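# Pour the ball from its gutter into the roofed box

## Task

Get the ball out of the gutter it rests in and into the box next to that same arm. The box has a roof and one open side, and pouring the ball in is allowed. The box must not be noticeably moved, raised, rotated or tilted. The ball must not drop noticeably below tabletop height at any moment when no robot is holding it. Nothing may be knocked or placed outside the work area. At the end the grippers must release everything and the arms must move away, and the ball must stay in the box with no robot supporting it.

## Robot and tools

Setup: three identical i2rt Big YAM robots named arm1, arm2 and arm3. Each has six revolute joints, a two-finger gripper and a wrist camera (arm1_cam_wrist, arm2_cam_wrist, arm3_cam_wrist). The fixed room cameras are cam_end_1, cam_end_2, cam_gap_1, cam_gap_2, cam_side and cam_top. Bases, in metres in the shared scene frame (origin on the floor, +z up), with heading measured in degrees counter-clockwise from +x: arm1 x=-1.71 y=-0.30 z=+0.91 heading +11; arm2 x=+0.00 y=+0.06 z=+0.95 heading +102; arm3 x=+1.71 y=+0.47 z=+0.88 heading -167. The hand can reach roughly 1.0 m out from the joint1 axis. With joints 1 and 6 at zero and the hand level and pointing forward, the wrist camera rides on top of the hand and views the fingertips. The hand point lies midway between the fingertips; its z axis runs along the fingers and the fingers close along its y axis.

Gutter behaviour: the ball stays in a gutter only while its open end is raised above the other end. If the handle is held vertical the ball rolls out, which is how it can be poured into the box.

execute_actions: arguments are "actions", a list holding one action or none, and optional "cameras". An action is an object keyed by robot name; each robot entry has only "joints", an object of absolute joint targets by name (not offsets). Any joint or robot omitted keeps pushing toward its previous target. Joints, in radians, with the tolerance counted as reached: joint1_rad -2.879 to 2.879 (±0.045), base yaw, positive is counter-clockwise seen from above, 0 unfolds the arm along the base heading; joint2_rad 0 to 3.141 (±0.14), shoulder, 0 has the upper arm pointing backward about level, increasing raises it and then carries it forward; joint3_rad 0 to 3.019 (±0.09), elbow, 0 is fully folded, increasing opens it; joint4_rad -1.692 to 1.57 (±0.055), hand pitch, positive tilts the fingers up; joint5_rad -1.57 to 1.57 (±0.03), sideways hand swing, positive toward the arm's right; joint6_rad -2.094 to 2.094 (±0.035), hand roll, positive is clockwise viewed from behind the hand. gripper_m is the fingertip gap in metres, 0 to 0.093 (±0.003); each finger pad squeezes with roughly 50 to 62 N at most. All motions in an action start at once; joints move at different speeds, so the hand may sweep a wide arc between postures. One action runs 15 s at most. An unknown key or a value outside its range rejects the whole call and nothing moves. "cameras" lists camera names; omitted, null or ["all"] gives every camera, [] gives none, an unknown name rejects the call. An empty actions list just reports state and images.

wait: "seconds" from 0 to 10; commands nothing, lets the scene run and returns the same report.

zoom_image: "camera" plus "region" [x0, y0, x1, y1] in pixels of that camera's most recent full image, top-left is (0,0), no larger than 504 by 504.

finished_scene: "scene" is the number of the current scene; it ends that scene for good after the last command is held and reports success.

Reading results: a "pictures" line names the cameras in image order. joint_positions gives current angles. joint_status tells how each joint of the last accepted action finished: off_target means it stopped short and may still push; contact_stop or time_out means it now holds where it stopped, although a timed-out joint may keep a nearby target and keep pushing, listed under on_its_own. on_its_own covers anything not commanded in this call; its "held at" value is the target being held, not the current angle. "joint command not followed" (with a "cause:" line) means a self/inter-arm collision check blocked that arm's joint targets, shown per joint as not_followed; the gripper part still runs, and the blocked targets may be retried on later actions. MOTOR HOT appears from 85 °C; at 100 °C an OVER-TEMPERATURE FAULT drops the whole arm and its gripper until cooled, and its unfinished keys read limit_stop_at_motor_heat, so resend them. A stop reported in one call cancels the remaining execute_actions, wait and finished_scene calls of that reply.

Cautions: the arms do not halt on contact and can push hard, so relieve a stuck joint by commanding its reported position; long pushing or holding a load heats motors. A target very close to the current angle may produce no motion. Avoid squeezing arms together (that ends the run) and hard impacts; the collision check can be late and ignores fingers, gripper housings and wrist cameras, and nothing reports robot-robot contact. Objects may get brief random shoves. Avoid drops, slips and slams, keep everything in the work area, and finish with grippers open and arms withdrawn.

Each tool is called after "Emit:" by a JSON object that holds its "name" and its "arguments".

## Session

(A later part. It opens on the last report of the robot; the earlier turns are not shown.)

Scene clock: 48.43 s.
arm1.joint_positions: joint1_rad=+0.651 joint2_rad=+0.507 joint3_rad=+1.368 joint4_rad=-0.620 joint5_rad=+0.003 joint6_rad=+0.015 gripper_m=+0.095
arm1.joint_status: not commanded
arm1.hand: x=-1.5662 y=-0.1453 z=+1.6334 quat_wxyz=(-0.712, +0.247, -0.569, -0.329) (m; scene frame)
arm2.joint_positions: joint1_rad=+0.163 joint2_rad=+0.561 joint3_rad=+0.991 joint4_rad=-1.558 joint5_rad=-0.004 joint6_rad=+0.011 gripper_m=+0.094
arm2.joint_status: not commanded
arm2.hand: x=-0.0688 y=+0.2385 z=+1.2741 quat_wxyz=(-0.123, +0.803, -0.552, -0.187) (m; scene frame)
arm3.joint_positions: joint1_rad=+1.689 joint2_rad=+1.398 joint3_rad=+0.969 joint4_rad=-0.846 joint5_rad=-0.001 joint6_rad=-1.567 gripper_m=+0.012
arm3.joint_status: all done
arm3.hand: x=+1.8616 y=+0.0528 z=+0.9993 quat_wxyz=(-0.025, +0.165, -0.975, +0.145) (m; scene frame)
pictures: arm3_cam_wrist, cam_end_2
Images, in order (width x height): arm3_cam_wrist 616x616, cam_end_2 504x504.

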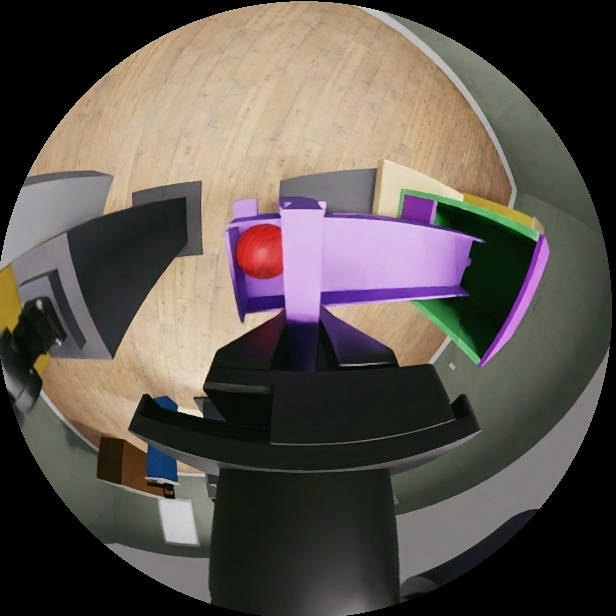

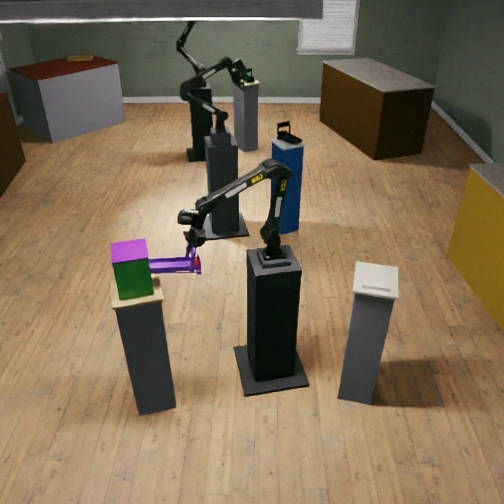

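Emit:
{"name": "execute_actions", "arguments": {"actions": [{"arm3":{"joints":{"joint2_rad":1.466,"joint3_rad":1.192,"joint4_rad":-1.052}}}], "cameras": ["arm3_cam_wrist","cam_end_2"]}}

Emit:
{"name": "zoom_image", "arguments": {"camera": "cam_end_2", "region": [100, 200, 240, 320]}}

Scene clock: 49.90 s.
arm1.joint_positions: joint1_rad=+0.651 joint2_rad=+0.507 joint3_rad=+1.368 joint4_rad=-0.620 joint5_rad=+0.003 joint6_rad=+0.015 gripper_m=+0.095
arm1.joint_status: not commanded
arm1.hand: x=-1.5662 y=-0.1453 z=+1.6334 quat_wxyz=(-0.712, +0.247, -0.569, -0.329) (m; scene frame)
arm2.joint_positions: joint1_rad=+0.163 joint2_rad=+0.561 joint3_rad=+0.991 joint4_rad=-1.558 joint5_rad=-0.004 joint6_rad=+0.011 gripper_m=+0.094
arm2.joint_status: not commanded
arm2.hand: x=-0.0688 y=+0.2385 z=+1.2741 quat_wxyz=(-0.123, +0.803, -0.552, -0.187) (m; scene frame)
arm3.joint_positions: joint1_rad=+1.689 joint2_rad=+1.481 joint3_rad=+1.131 joint4_rad=-1.045 joint5_rad=-0.001 joint6_rad=-1.567 gripper_m=+0.012
arm3.joint_status: all done
arm3.hand: x=+1.8665 y=+0.0388 z=+1.0189 quat_wxyz=(-0.015, +0.166, -0.982, +0.086) (m; scene frame)
pictures: arm3_cam_wrist, cam_end_2
Images, in order (width x height): arm3_cam_wrist 616x616, cam_end_2 504x504.

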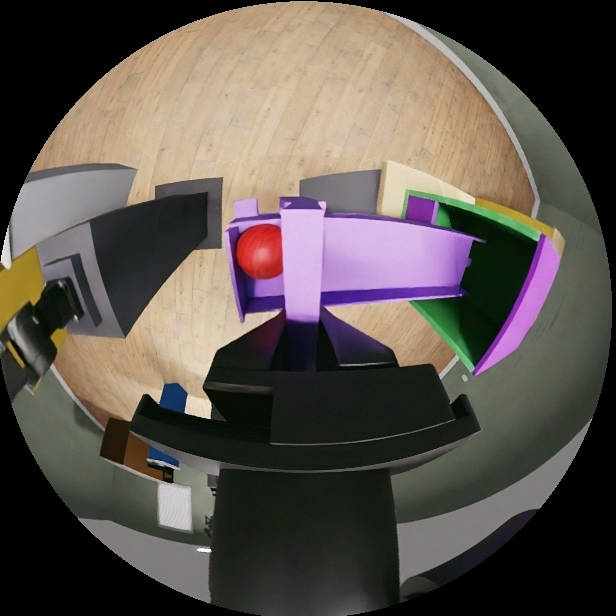

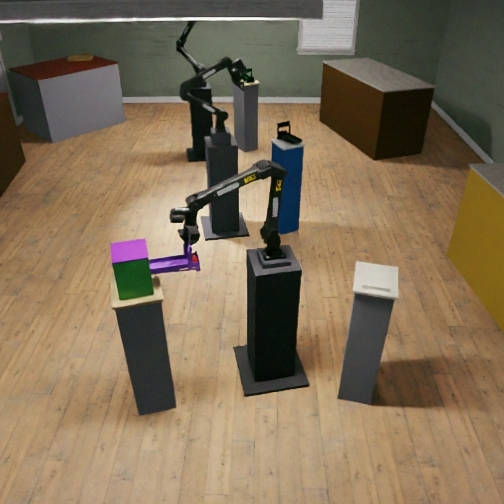

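Region (100, 200, 240, 320) of cam_end_2's 504x504 image, scaled by 3.600, with more detail than that image has; it fills the top 432 rows of this view, and the rest is white.

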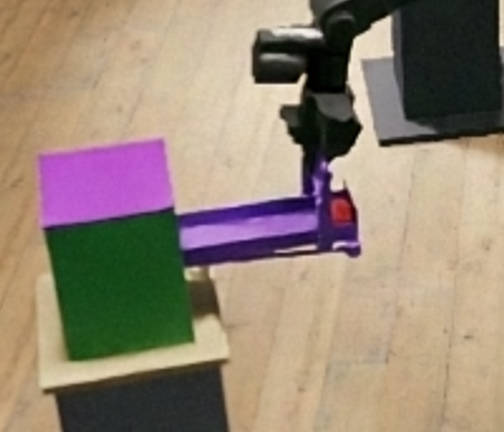

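Emit:
{"name": "execute_actions", "arguments": {"actions": []}}

Scene clock: 50.37 s.
arm1.joint_positions: joint1_rad=+0.651 joint2_rad=+0.507 joint3_rad=+1.368 joint4_rad=-0.620 joint5_rad=+0.003 joint6_rad=+0.015 gripper_m=+0.095
arm1.joint_status: not commanded
arm1.hand: x=-1.5662 y=-0.1453 z=+1.6334 quat_wxyz=(-0.712, +0.247, -0.569, -0.329) (m; scene frame)
arm2.joint_positions: joint1_rad=+0.163 joint2_rad=+0.561 joint3_rad=+0.991 joint4_rad=-1.558 joint5_rad=-0.004 joint6_rad=+0.011 gripper_m=+0.094
arm2.joint_status: not commanded
arm2.hand: x=-0.0688 y=+0.2385 z=+1.2741 quat_wxyz=(-0.123, +0.803, -0.552, -0.187) (m; scene frame)
arm3.joint_positions: joint1_rad=+1.689 joint2_rad=+1.481 joint3_rad=+1.131 joint4_rad=-1.045 joint5_rad=-0.001 joint6_rad=-1.567 gripper_m=+0.012
arm3.joint_status: all done
arm3.hand: x=+1.8665 y=+0.0388 z=+1.0189 quat_wxyz=(-0.015, +0.166, -0.982, +0.086) (m; scene frame)
pictures: arm1_cam_wrist, arm2_cam_wrist, arm3_cam_wrist, cam_end_1, cam_end_2, cam_gap_1, cam_gap_2, cam_side, cam_top
Images, in order (width x height): arm1_cam_wrist 616x616, arm2_cam_wrist 616x616, arm3_cam_wrist 616x616, cam_end_1 504x504, cam_end_2 504x504, cam_gap_1 504x504, cam_gap_2 504x504, cam_side 504x504, cam_top 504x504.

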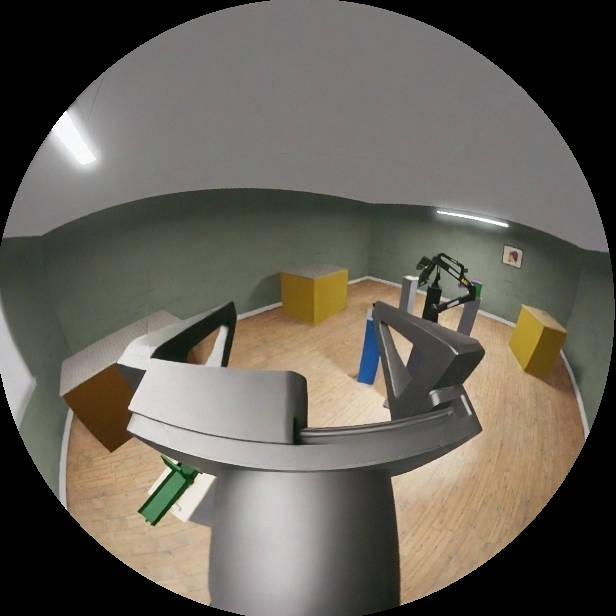

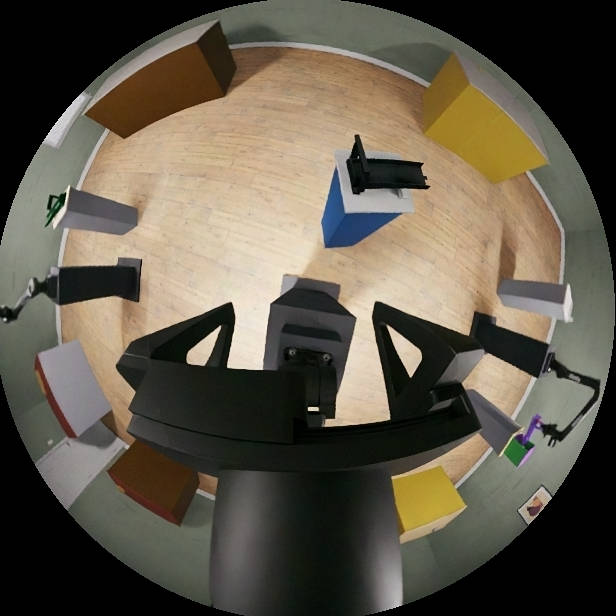

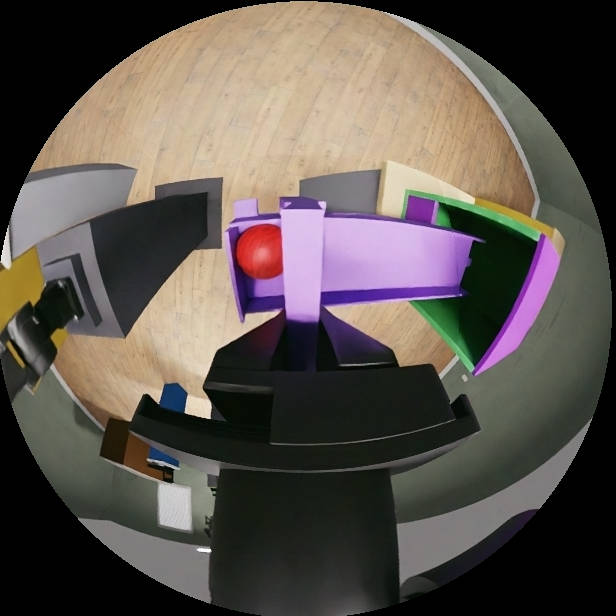

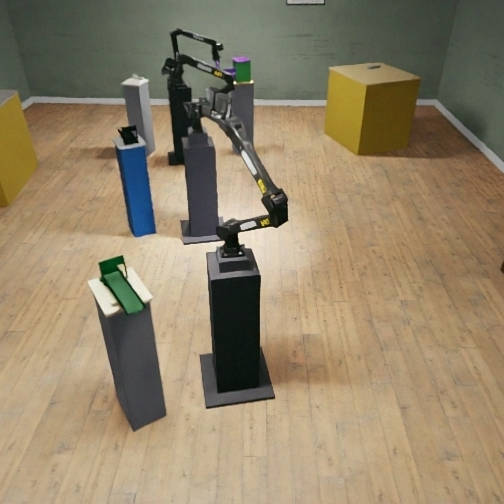

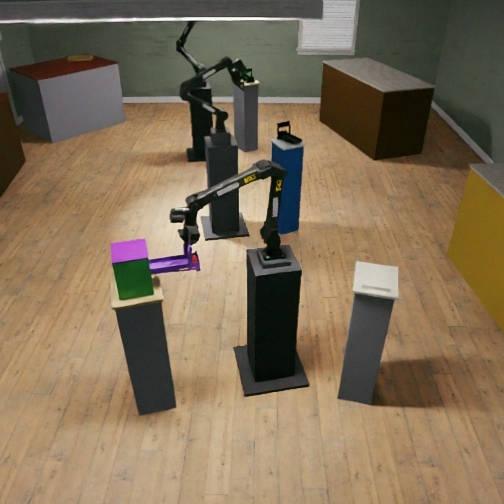

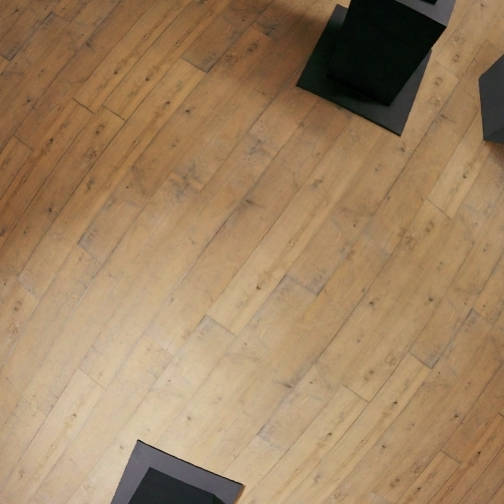

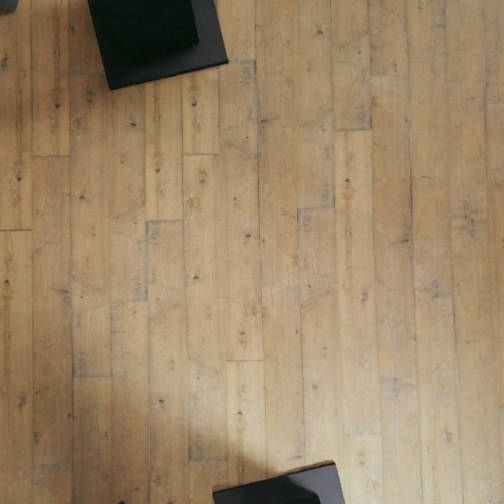

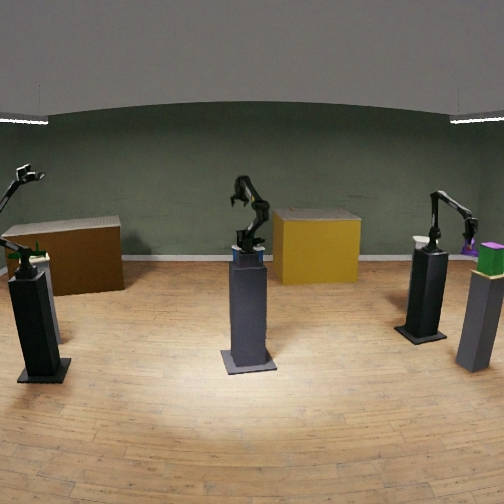

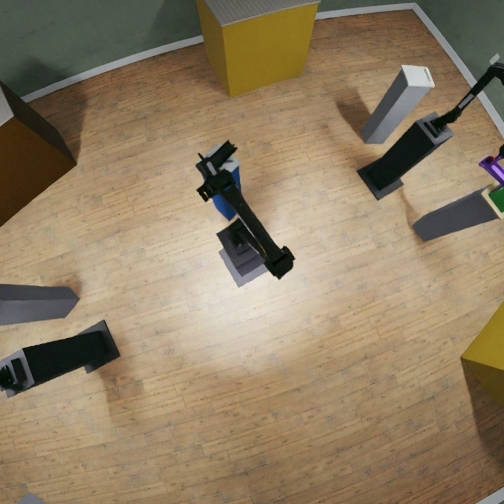

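Emit:
{"name": "execute_actions", "arguments": {"actions": [{"arm3":{"joints":{"joint2_rad":1.524,"joint3_rad":1.31,"joint4_rad":-1.215}}}], "cameras": ["arm3_cam_wrist","cam_end_2"]}}

Scene clock: 51.47 s.
arm1.joint_positions: joint1_rad=+0.651 joint2_rad=+0.507 joint3_rad=+1.368 joint4_rad=-0.620 joint5_rad=+0.003 joint6_rad=+0.015 gripper_m=+0.095
arm1.joint_status: not commanded
arm1.hand: x=-1.5662 y=-0.1453 z=+1.6334 quat_wxyz=(-0.712, +0.247, -0.569, -0.329) (m; scene frame)
arm2.joint_positions: joint1_rad=+0.163 joint2_rad=+0.561 joint3_rad=+0.991 joint4_rad=-1.558 joint5_rad=-0.004 joint6_rad=+0.011 gripper_m=+0.094
arm2.joint_status: not commanded
arm2.hand: x=-0.0688 y=+0.2385 z=+1.2741 quat_wxyz=(-0.123, +0.803, -0.552, -0.187) (m; scene frame)
arm3.joint_positions: joint1_rad=+1.689 joint2_rad=+1.533 joint3_rad=+1.247 joint4_rad=-1.207 joint5_rad=-0.001 joint6_rad=-1.567 gripper_m=+0.012
arm3.joint_status: all done
arm3.hand: x=+1.8678 y=+0.0352 z=+1.0370 quat_wxyz=(-0.006, +0.166, -0.985, +0.038) (m; scene frame)
pictures: arm3_cam_wrist, cam_end_2
Images, in order (width x height): arm3_cam_wrist 616x616, cam_end_2 504x504.

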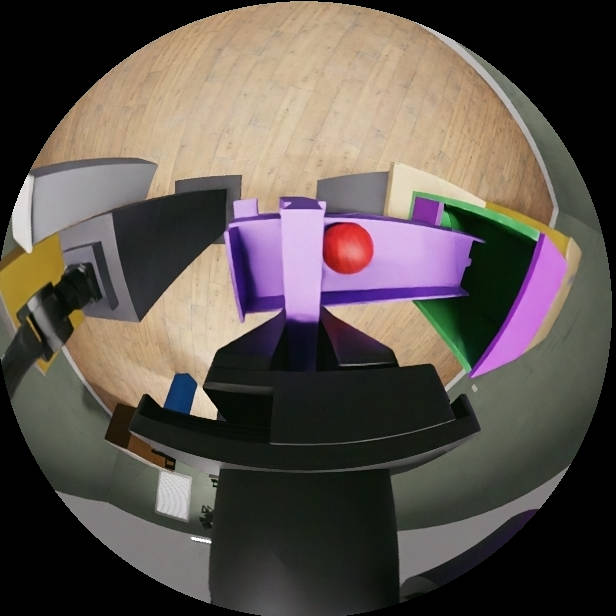

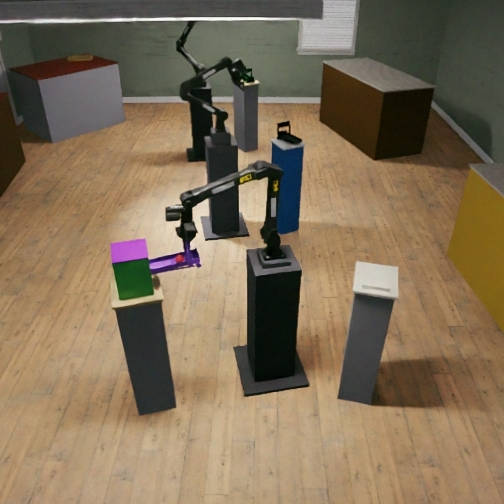

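Emit:
{"name": "wait", "arguments": {"seconds": 1.5}}

Scene clock: 53.00 s.
arm1.joint_positions: joint1_rad=+0.651 joint2_rad=+0.507 joint3_rad=+1.368 joint4_rad=-0.620 joint5_rad=+0.003 joint6_rad=+0.015 gripper_m=+0.095
arm1.joint_status: not commanded
arm1.hand: x=-1.5662 y=-0.1453 z=+1.6334 quat_wxyz=(-0.712, +0.247, -0.569, -0.329) (m; scene frame)
arm2.joint_positions: joint1_rad=+0.163 joint2_rad=+0.561 joint3_rad=+0.991 joint4_rad=-1.558 joint5_rad=-0.004 joint6_rad=+0.011 gripper_m=+0.094
arm2.joint_status: not commanded
arm2.hand: x=-0.0688 y=+0.2385 z=+1.2741 quat_wxyz=(-0.123, +0.803, -0.552, -0.187) (m; scene frame)
arm3.joint_positions: joint1_rad=+1.689 joint2_rad=+1.533 joint3_rad=+1.247 joint4_rad=-1.209 joint5_rad=-0.001 joint6_rad=-1.567 gripper_m=+0.012
arm3.joint_status: all done
arm3.hand: x=+1.8676 y=+0.0357 z=+1.0369 quat_wxyz=(-0.006, +0.166, -0.985, +0.037) (m; scene frame)
wait: 1.50 s; at rest by 0.23 s
pictures: arm1_cam_wrist, arm2_cam_wrist, arm3_cam_wrist, cam_end_1, cam_end_2, cam_gap_1, cam_gap_2, cam_side, cam_top
Images, in order (width x height): arm1_cam_wrist 616x616, arm2_cam_wrist 616x616, arm3_cam_wrist 616x616, cam_end_1 504x504, cam_end_2 504x504, cam_gap_1 504x504, cam_gap_2 504x504, cam_side 504x504, cam_top 504x504.

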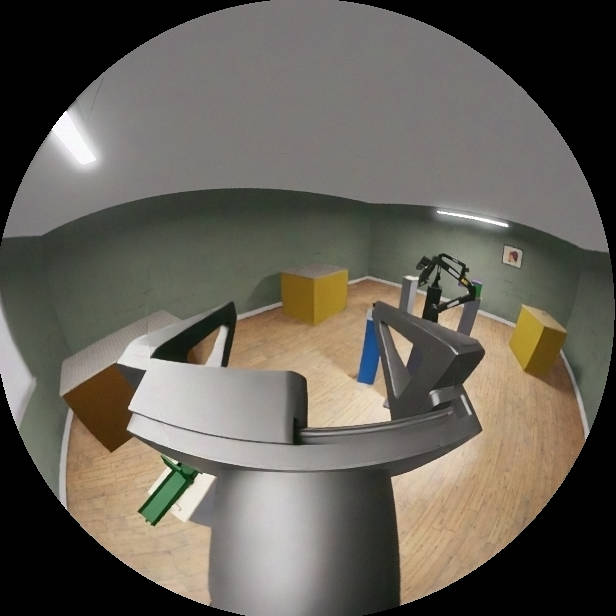

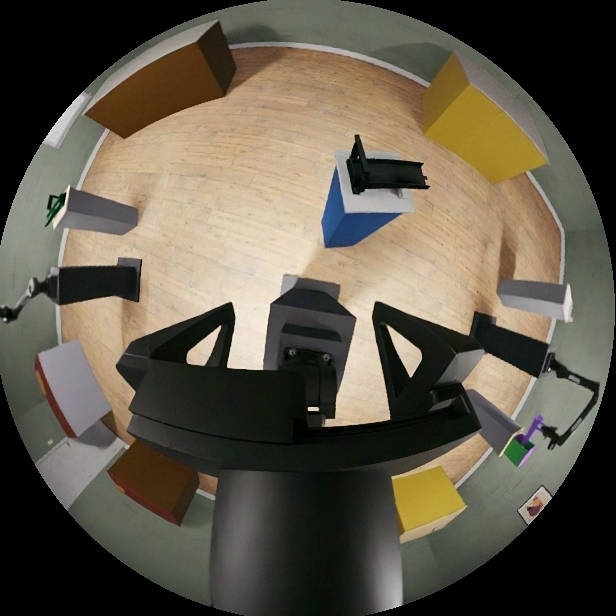

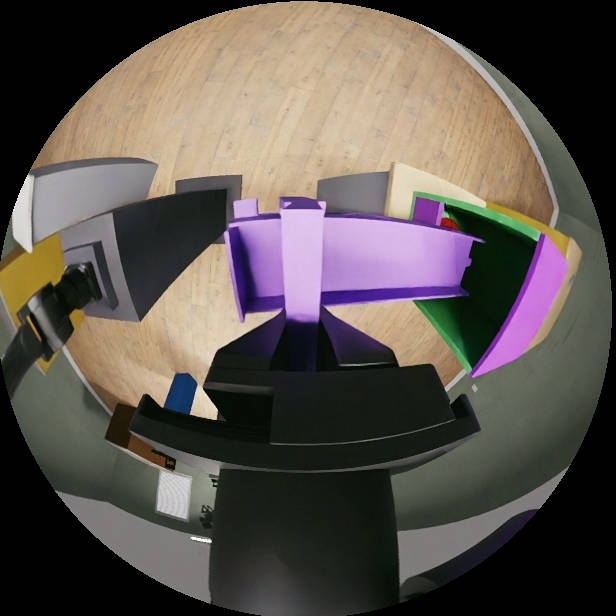

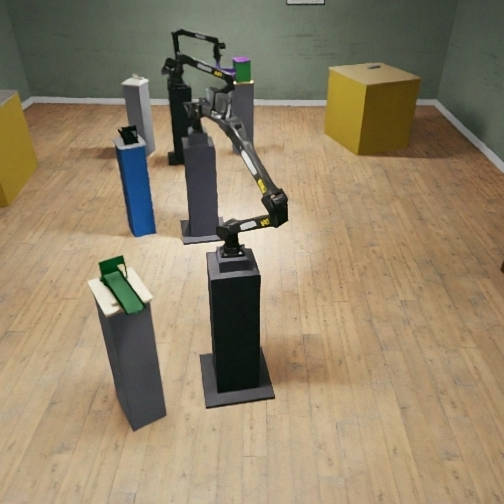

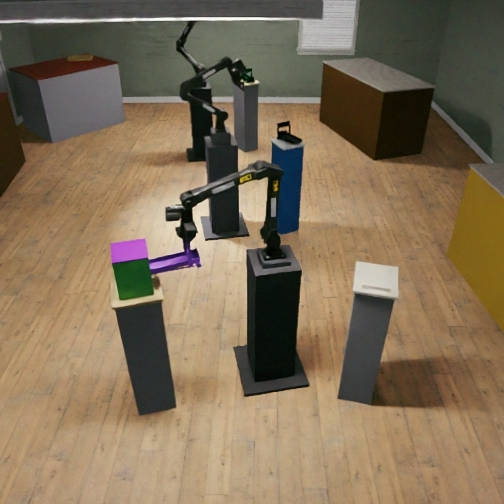

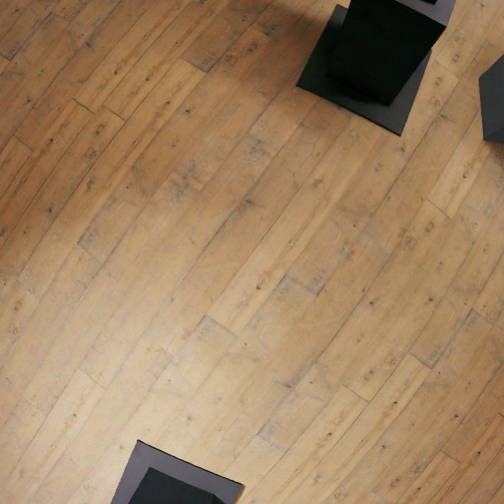

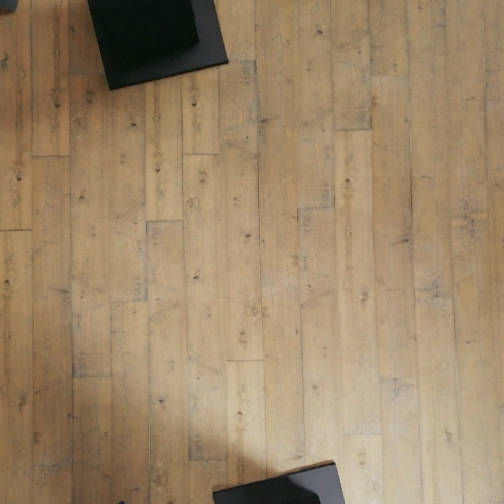

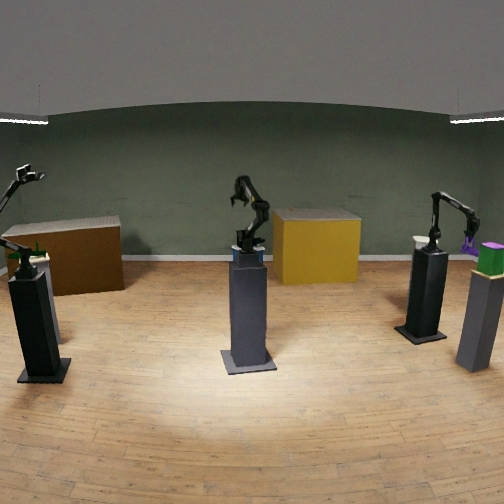

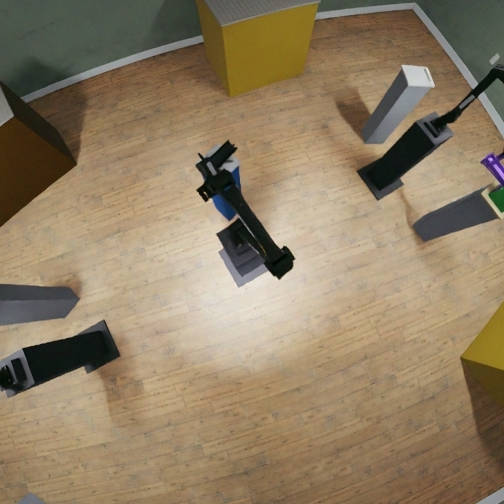

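Emit:
{"name": "zoom_image", "arguments": {"camera": "arm3_cam_wrist", "region": [360, 140, 600, 380]}}

Emit:
{"name": "zoom_image", "arguments": {"camera": "cam_end_2", "region": [90, 200, 230, 320]}}

Region (360, 140, 600, 380) of arm3_cam_wrist's 616x616 image, scaled by 2.100, with more detail than that image has.

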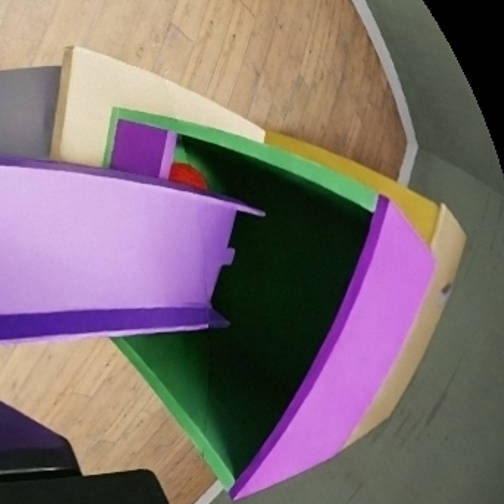

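Region (90, 200, 230, 320) of cam_end_2's 504x504 image, scaled by 3.600, with more detail than that image has; it fills the top 432 rows of this view, and the rest is white.

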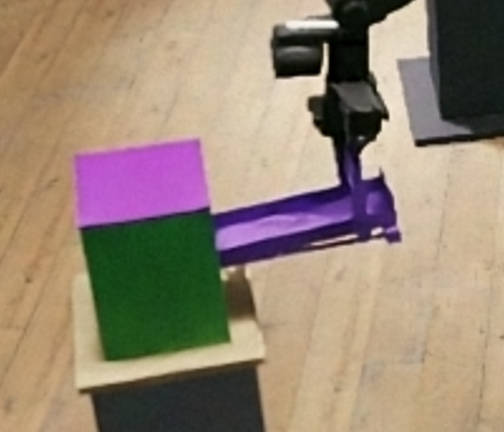

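Emit:
{"name": "execute_actions", "arguments": {"actions": [{"arm3":{"joints":{"joint2_rad":1.357,"joint3_rad":1.095,"joint4_rad":-1.185}}}], "cameras": ["arm3_cam_wrist"]}}

Emit:
{"name": "execute_actions", "arguments": {"actions": [{"arm3":{"joints":{"joint2_rad":1.2,"joint3_rad":0.955,"joint4_rad":-1.19}}}], "cameras": ["arm3_cam_wrist","cam_end_2"]}}

Scene clock: 54.63 s.
arm1.joint_positions: joint1_rad=+0.651 joint2_rad=+0.507 joint3_rad=+1.368 joint4_rad=-0.620 joint5_rad=+0.003 joint6_rad=+0.015 gripper_m=+0.095
arm1.joint_status: not commanded
arm1.hand: x=-1.5662 y=-0.1453 z=+1.6334 quat_wxyz=(-0.712, +0.247, -0.569, -0.329) (m; scene frame)
arm2.joint_positions: joint1_rad=+0.163 joint2_rad=+0.561 joint3_rad=+0.991 joint4_rad=-1.558 joint5_rad=-0.004 joint6_rad=+0.011 gripper_m=+0.094
arm2.joint_status: not commanded
arm2.hand: x=-0.0688 y=+0.2385 z=+1.2741 quat_wxyz=(-0.123, +0.803, -0.552, -0.187) (m; scene frame)
arm3.joint_positions: joint1_rad=+1.689 joint2_rad=+1.357 joint3_rad=+1.089 joint4_rad=-1.191 joint5_rad=-0.001 joint6_rad=-1.567 gripper_m=+0.012
arm3.joint_status: all done
arm3.hand: x=+1.8487 y=+0.0895 z=+1.0476 quat_wxyz=(-0.009, +0.166, -0.985, +0.054) (m; scene frame)
pictures: arm3_cam_wrist
Images, in order (width x height): arm3_cam_wrist 616x616.

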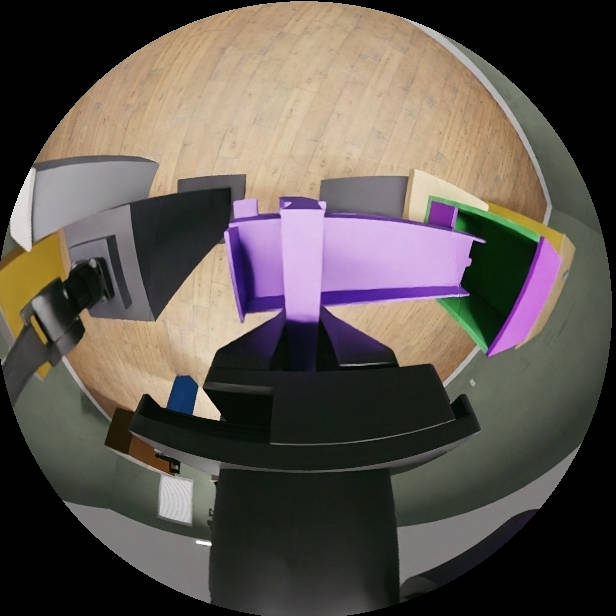

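Scene clock: 55.57 s.
arm1.joint_positions: joint1_rad=+0.651 joint2_rad=+0.507 joint3_rad=+1.368 joint4_rad=-0.620 joint5_rad=+0.003 joint6_rad=+0.015 gripper_m=+0.095
arm1.joint_status: not commanded
arm1.hand: x=-1.5662 y=-0.1453 z=+1.6334 quat_wxyz=(-0.712, +0.247, -0.569, -0.329) (m; scene frame)
arm2.joint_positions: joint1_rad=+0.163 joint2_rad=+0.561 joint3_rad=+0.991 joint4_rad=-1.558 joint5_rad=-0.004 joint6_rad=+0.011 gripper_m=+0.094
arm2.joint_status: not commanded
arm2.hand: x=-0.0688 y=+0.2385 z=+1.2741 quat_wxyz=(-0.123, +0.803, -0.552, -0.187) (m; scene frame)
arm3.joint_positions: joint1_rad=+1.689 joint2_rad=+1.206 joint3_rad=+0.940 joint4_rad=-1.191 joint5_rad=-0.001 joint6_rad=-1.567 gripper_m=+0.012
arm3.joint_status: all done
arm3.hand: x=+1.8298 y=+0.1432 z=+1.0422 quat_wxyz=(-0.009, +0.166, -0.985, +0.056) (m; scene frame)
pictures: arm3_cam_wrist, cam_end_2
Images, in order (width x height): arm3_cam_wrist 616x616, cam_end_2 504x504.

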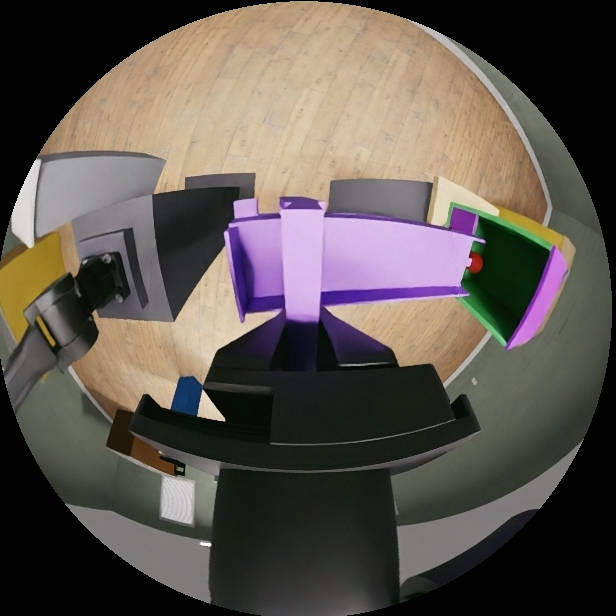

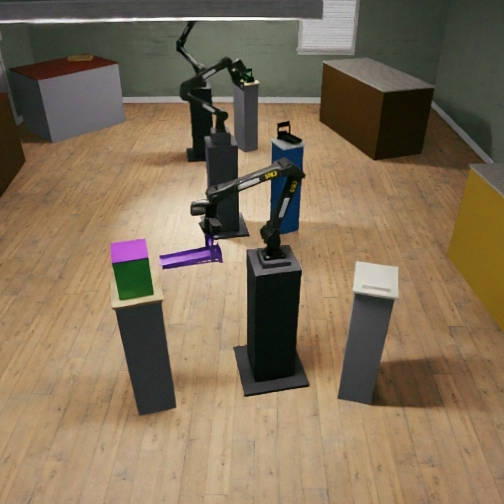

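Emit:
{"name": "execute_actions", "arguments": {"actions": [{"arm3":{"joints":{"joint1_rad":1.05}}}], "cameras": []}}

Emit:
{"name": "execute_actions", "arguments": {"actions": [{"arm3":{"joints":{"joint1_rad":-1.925,"joint2_rad":1.74,"joint3_rad":1.61,"joint4_rad":-1.37,"joint5_rad":0.19,"joint6_rad":0.095}}}], "cameras": ["arm3_cam_wrist","cam_end_2","cam_top"]}}

Scene clock: 57.60 s.
arm1.joint_positions: joint1_rad=+0.651 joint2_rad=+0.507 joint3_rad=+1.368 joint4_rad=-0.620 joint5_rad=+0.003 joint6_rad=+0.015 gripper_m=+0.095
arm1.joint_status: not commanded
arm1.hand: x=-1.5662 y=-0.1453 z=+1.6334 quat_wxyz=(-0.712, +0.247, -0.569, -0.329) (m; scene frame)
arm2.joint_positions: joint1_rad=+0.163 joint2_rad=+0.561 joint3_rad=+0.991 joint4_rad=-1.558 joint5_rad=-0.004 joint6_rad=+0.011 gripper_m=+0.094
arm2.joint_status: not commanded
arm2.hand: x=-0.0688 y=+0.2385 z=+1.2741 quat_wxyz=(-0.123, +0.803, -0.552, -0.187) (m; scene frame)
arm3.joint_positions: joint1_rad=+1.049 joint2_rad=+1.206 joint3_rad=+0.940 joint4_rad=-1.191 joint5_rad=+0.002 joint6_rad=-1.567 gripper_m=+0.012
arm3.joint_status: all done
arm3.hand: x=+1.6115 y=+0.1396 z=+1.0426 quat_wxyz=(+0.010, -0.152, -0.987, +0.056) (m; scene frame)
pictures: none
No camera images: the call's "cameras" was empty. Leave "cameras" out to get every camera's image.

Scene clock: 60.30 s.
arm1.joint_positions: joint1_rad=+0.651 joint2_rad=+0.507 joint3_rad=+1.368 joint4_rad=-0.620 joint5_rad=+0.003 joint6_rad=+0.015 gripper_m=+0.095
arm1.joint_status: not commanded
arm1.hand: x=-1.5662 y=-0.1453 z=+1.6334 quat_wxyz=(-0.712, +0.247, -0.569, -0.329) (m; scene frame)
arm2.joint_positions: joint1_rad=+0.163 joint2_rad=+0.561 joint3_rad=+0.991 joint4_rad=-1.558 joint5_rad=-0.004 joint6_rad=+0.011 gripper_m=+0.094
arm2.joint_status: not commanded
arm2.hand: x=-0.0688 y=+0.2385 z=+1.2741 quat_wxyz=(-0.123, +0.803, -0.552, -0.187) (m; scene frame)
arm3.joint_positions: joint1_rad=-1.932 joint2_rad=+1.773 joint3_rad=+1.566 joint4_rad=-1.359 joint5_rad=+0.189 joint6_rad=+0.086 gripper_m=+0.012
arm3.joint_status: all done
arm3.hand: x=+1.8235 y=+0.9998 z=+1.0453 quat_wxyz=(+0.066, -0.619, +0.780, -0.066) (m; scene frame)
pictures: arm3_cam_wrist, cam_end_2, cam_top
Images, in order (width x height): arm3_cam_wrist 616x616, cam_end_2 504x504, cam_top 504x504.

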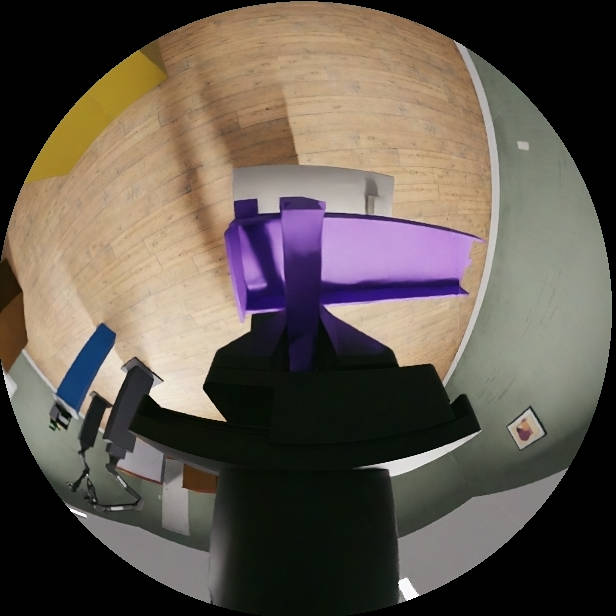

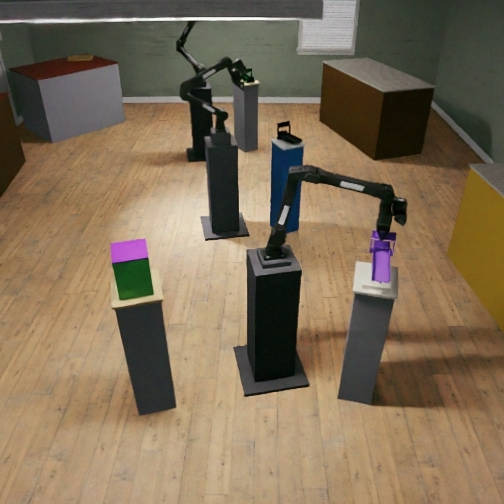

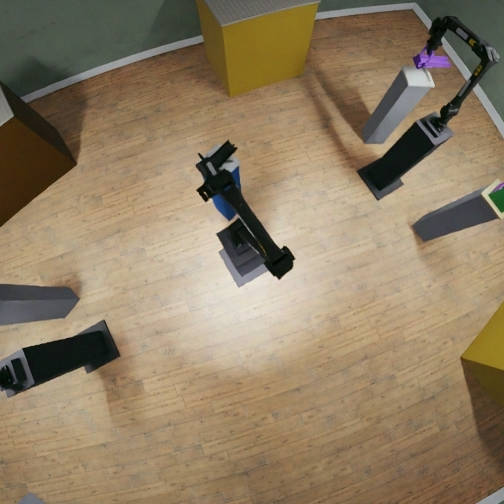

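Emit:
{"name": "execute_actions", "arguments": {"actions": [{"arm3":{"joints":{"joint2_rad":1.835,"joint3_rad":1.44,"joint4_rad":-1.155}}}], "cameras": ["arm3_cam_wrist","cam_end_2"]}}

Scene clock: 61.53 s.
arm1.joint_positions: joint1_rad=+0.651 joint2_rad=+0.507 joint3_rad=+1.368 joint4_rad=-0.620 joint5_rad=+0.003 joint6_rad=+0.015 gripper_m=+0.095
arm1.joint_status: not commanded
arm1.hand: x=-1.5662 y=-0.1453 z=+1.6334 quat_wxyz=(-0.712, +0.247, -0.569, -0.329) (m; scene frame)
arm2.joint_positions: joint1_rad=+0.163 joint2_rad=+0.561 joint3_rad=+0.991 joint4_rad=-1.558 joint5_rad=-0.004 joint6_rad=+0.011 gripper_m=+0.094
arm2.joint_status: not commanded
arm2.hand: x=-0.0688 y=+0.2385 z=+1.2741 quat_wxyz=(-0.123, +0.803, -0.552, -0.187) (m; scene frame)
arm3.joint_positions: joint1_rad=-1.926 joint2_rad=+1.855 joint3_rad=+1.425 joint4_rad=-1.170 joint5_rad=+0.192 joint6_rad=+0.090 gripper_m=+0.012
arm3.joint_status: all done
arm3.hand: x=+1.8200 y=+0.9943 z=+0.9518 quat_wxyz=(+0.055, -0.621, +0.778, -0.078) (m; scene frame)
pictures: arm3_cam_wrist, cam_end_2
Images, in order (width x height): arm3_cam_wrist 616x616, cam_end_2 504x504.

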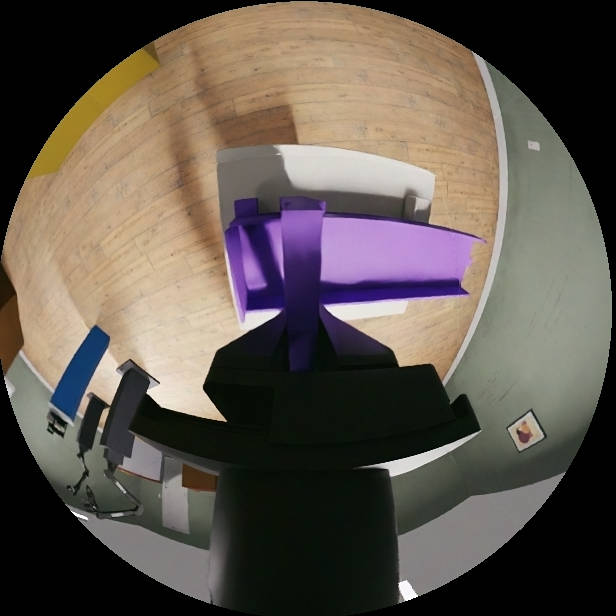

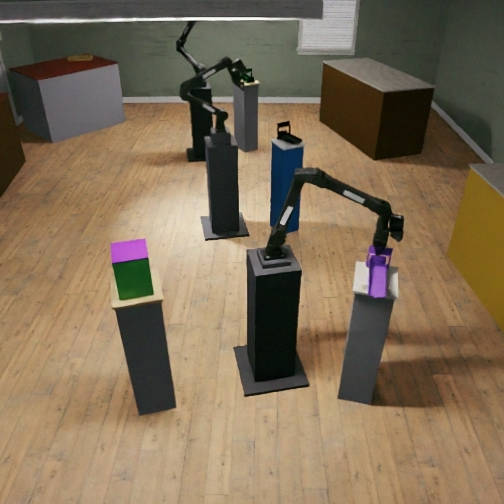

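It's back at the original pose. Releasing and lifting clear.

Emit:
{"name": "execute_actions", "arguments": {"actions": [{"arm3":{"joints":{"gripper_m":0.07}}}], "cameras": ["arm3_cam_wrist","cam_end_2"]}}

Scene clock: 62.27 s.
arm1.joint_positions: joint1_rad=+0.651 joint2_rad=+0.507 joint3_rad=+1.368 joint4_rad=-0.620 joint5_rad=+0.003 joint6_rad=+0.015 gripper_m=+0.095
arm1.joint_status: not commanded
arm1.hand: x=-1.5662 y=-0.1453 z=+1.6334 quat_wxyz=(-0.712, +0.247, -0.569, -0.329) (m; scene frame)
arm2.joint_positions: joint1_rad=+0.163 joint2_rad=+0.561 joint3_rad=+0.991 joint4_rad=-1.558 joint5_rad=-0.004 joint6_rad=+0.011 gripper_m=+0.094
arm2.joint_status: not commanded
arm2.hand: x=-0.0688 y=+0.2385 z=+1.2741 quat_wxyz=(-0.123, +0.803, -0.552, -0.187) (m; scene frame)
arm3.joint_positions: joint1_rad=-1.926 joint2_rad=+1.855 joint3_rad=+1.425 joint4_rad=-1.168 joint5_rad=+0.190 joint6_rad=+0.090 gripper_m=+0.070
arm3.joint_status: all done
arm3.hand: x=+1.8199 y=+0.9947 z=+0.9520 quat_wxyz=(+0.055, -0.621, +0.778, -0.077) (m; scene frame)
pictures: arm3_cam_wrist, cam_end_2
Images, in order (width x height): arm3_cam_wrist 616x616, cam_end_2 504x504.

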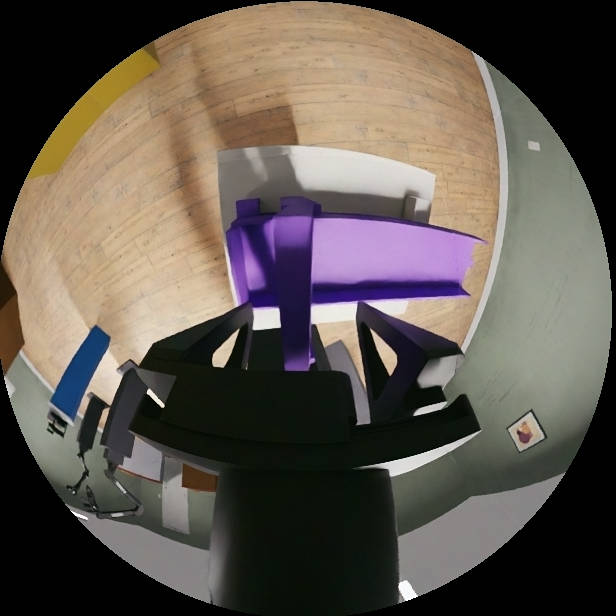

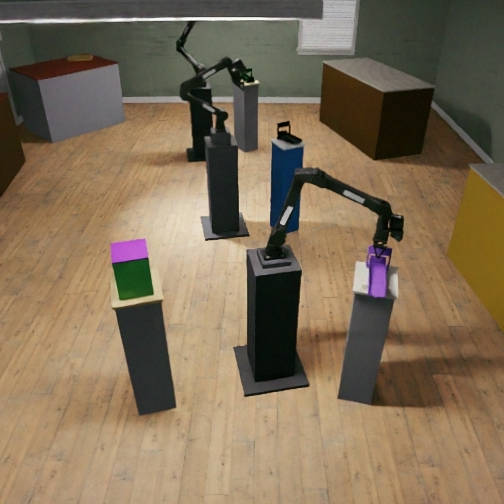

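Emit:
{"name": "execute_actions", "arguments": {"actions": [{"arm3":{"joints":{"joint2_rad":1.7,"joint3_rad":1.62,"joint4_rad":-1.42}}}], "cameras": ["arm3_cam_wrist","cam_end_2","cam_end_1","cam_side","cam_top"]}}

Scene clock: 63.60 s.
arm1.joint_positions: joint1_rad=+0.651 joint2_rad=+0.507 joint3_rad=+1.368 joint4_rad=-0.620 joint5_rad=+0.003 joint6_rad=+0.015 gripper_m=+0.095
arm1.joint_status: not commanded
arm1.hand: x=-1.5662 y=-0.1453 z=+1.6334 quat_wxyz=(-0.712, +0.247, -0.569, -0.329) (m; scene frame)
arm2.joint_positions: joint1_rad=+0.163 joint2_rad=+0.561 joint3_rad=+0.991 joint4_rad=-1.558 joint5_rad=-0.004 joint6_rad=+0.011 gripper_m=+0.094
arm2.joint_status: not commanded
arm2.hand: x=-0.0688 y=+0.2385 z=+1.2741 quat_wxyz=(-0.123, +0.803, -0.552, -0.187) (m; scene frame)
arm3.joint_positions: joint1_rad=-1.926 joint2_rad=+1.690 joint3_rad=+1.593 joint4_rad=-1.409 joint5_rad=+0.190 joint6_rad=+0.090 gripper_m=+0.070
arm3.joint_status: all done
arm3.hand: x=+1.8197 y=+0.9913 z=+1.0980 quat_wxyz=(+0.089, -0.618, +0.780, -0.046) (m; scene frame)
pictures: arm3_cam_wrist, cam_end_1, cam_end_2, cam_side, cam_top
Images, in order (width x height): arm3_cam_wrist 616x616, cam_end_1 504x504, cam_end_2 504x504, cam_side 504x504, cam_top 504x504.

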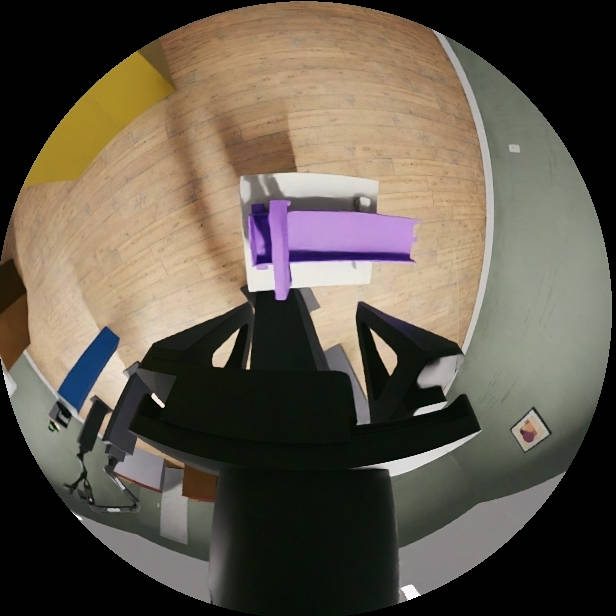

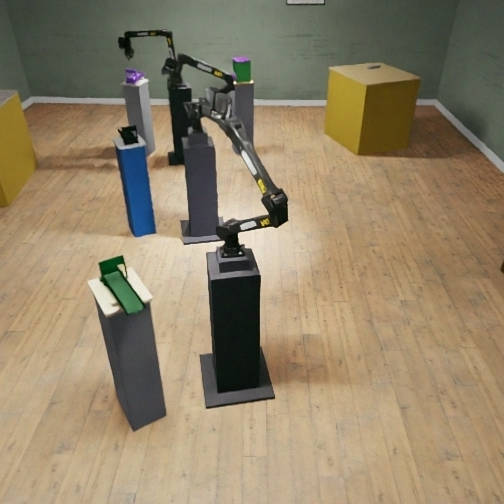

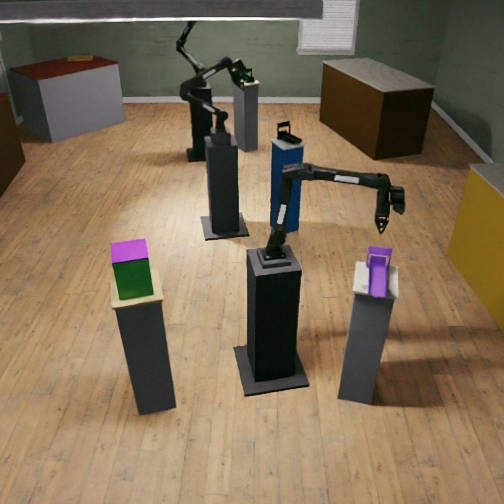

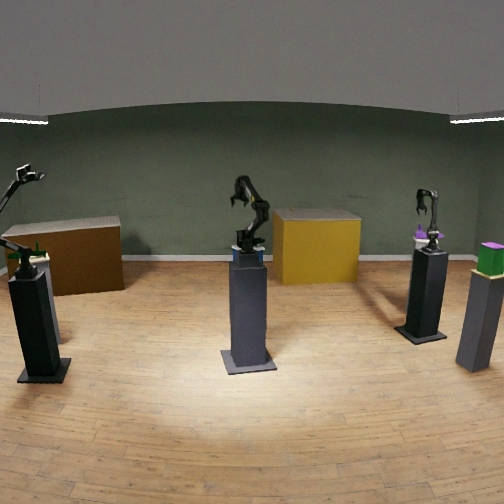

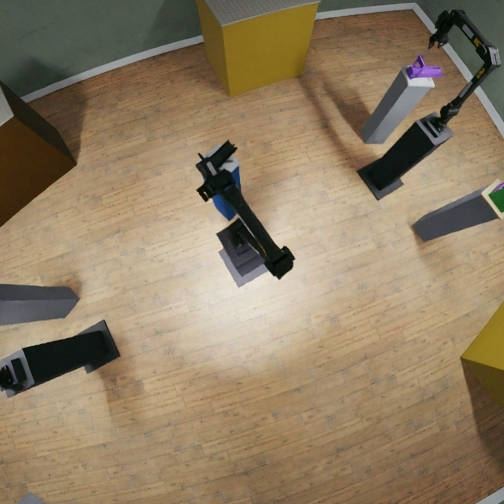

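Emit:
{"name": "execute_actions", "arguments": {"actions": [{"arm3":{"joints":{"joint2_rad":1.2}}}], "cameras": ["cam_end_2"]}}

Emit:
{"name": "finished_scene", "arguments": {"scene": 1}}

Scene clock: 65.33 s.
arm1.joint_positions: joint1_rad=+0.651 joint2_rad=+0.507 joint3_rad=+1.368 joint4_rad=-0.620 joint5_rad=+0.003 joint6_rad=+0.015 gripper_m=+0.095
arm1.joint_status: not commanded
arm1.hand: x=-1.5662 y=-0.1453 z=+1.6334 quat_wxyz=(-0.712, +0.247, -0.569, -0.329) (m; scene frame)
arm2.joint_positions: joint1_rad=+0.163 joint2_rad=+0.561 joint3_rad=+0.991 joint4_rad=-1.558 joint5_rad=-0.004 joint6_rad=+0.011 gripper_m=+0.094
arm2.joint_status: not commanded
arm2.hand: x=-0.0688 y=+0.2385 z=+1.2741 quat_wxyz=(-0.123, +0.803, -0.552, -0.187) (m; scene frame)
arm3.joint_positions: joint1_rad=-1.926 joint2_rad=+1.210 joint3_rad=+1.606 joint4_rad=-1.410 joint5_rad=+0.190 joint6_rad=+0.090 gripper_m=+0.070
arm3.joint_status: all done
arm3.hand: x=+1.8069 y=+0.8941 z=+1.3286 quat_wxyz=(+0.260, -0.576, +0.765, +0.123) (m; scene frame)
pictures: cam_end_2
Images, in order (width x height): cam_end_2 504x504.

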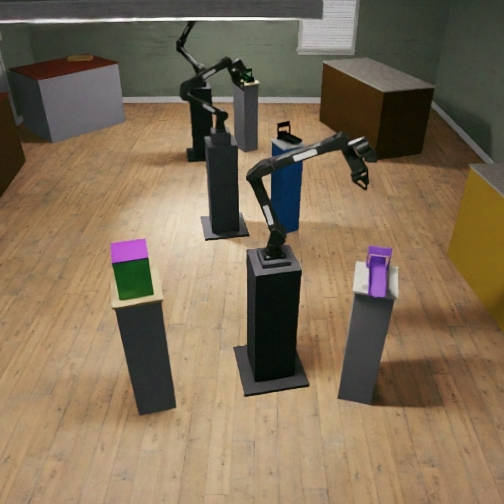

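The scene is finished: the task was done.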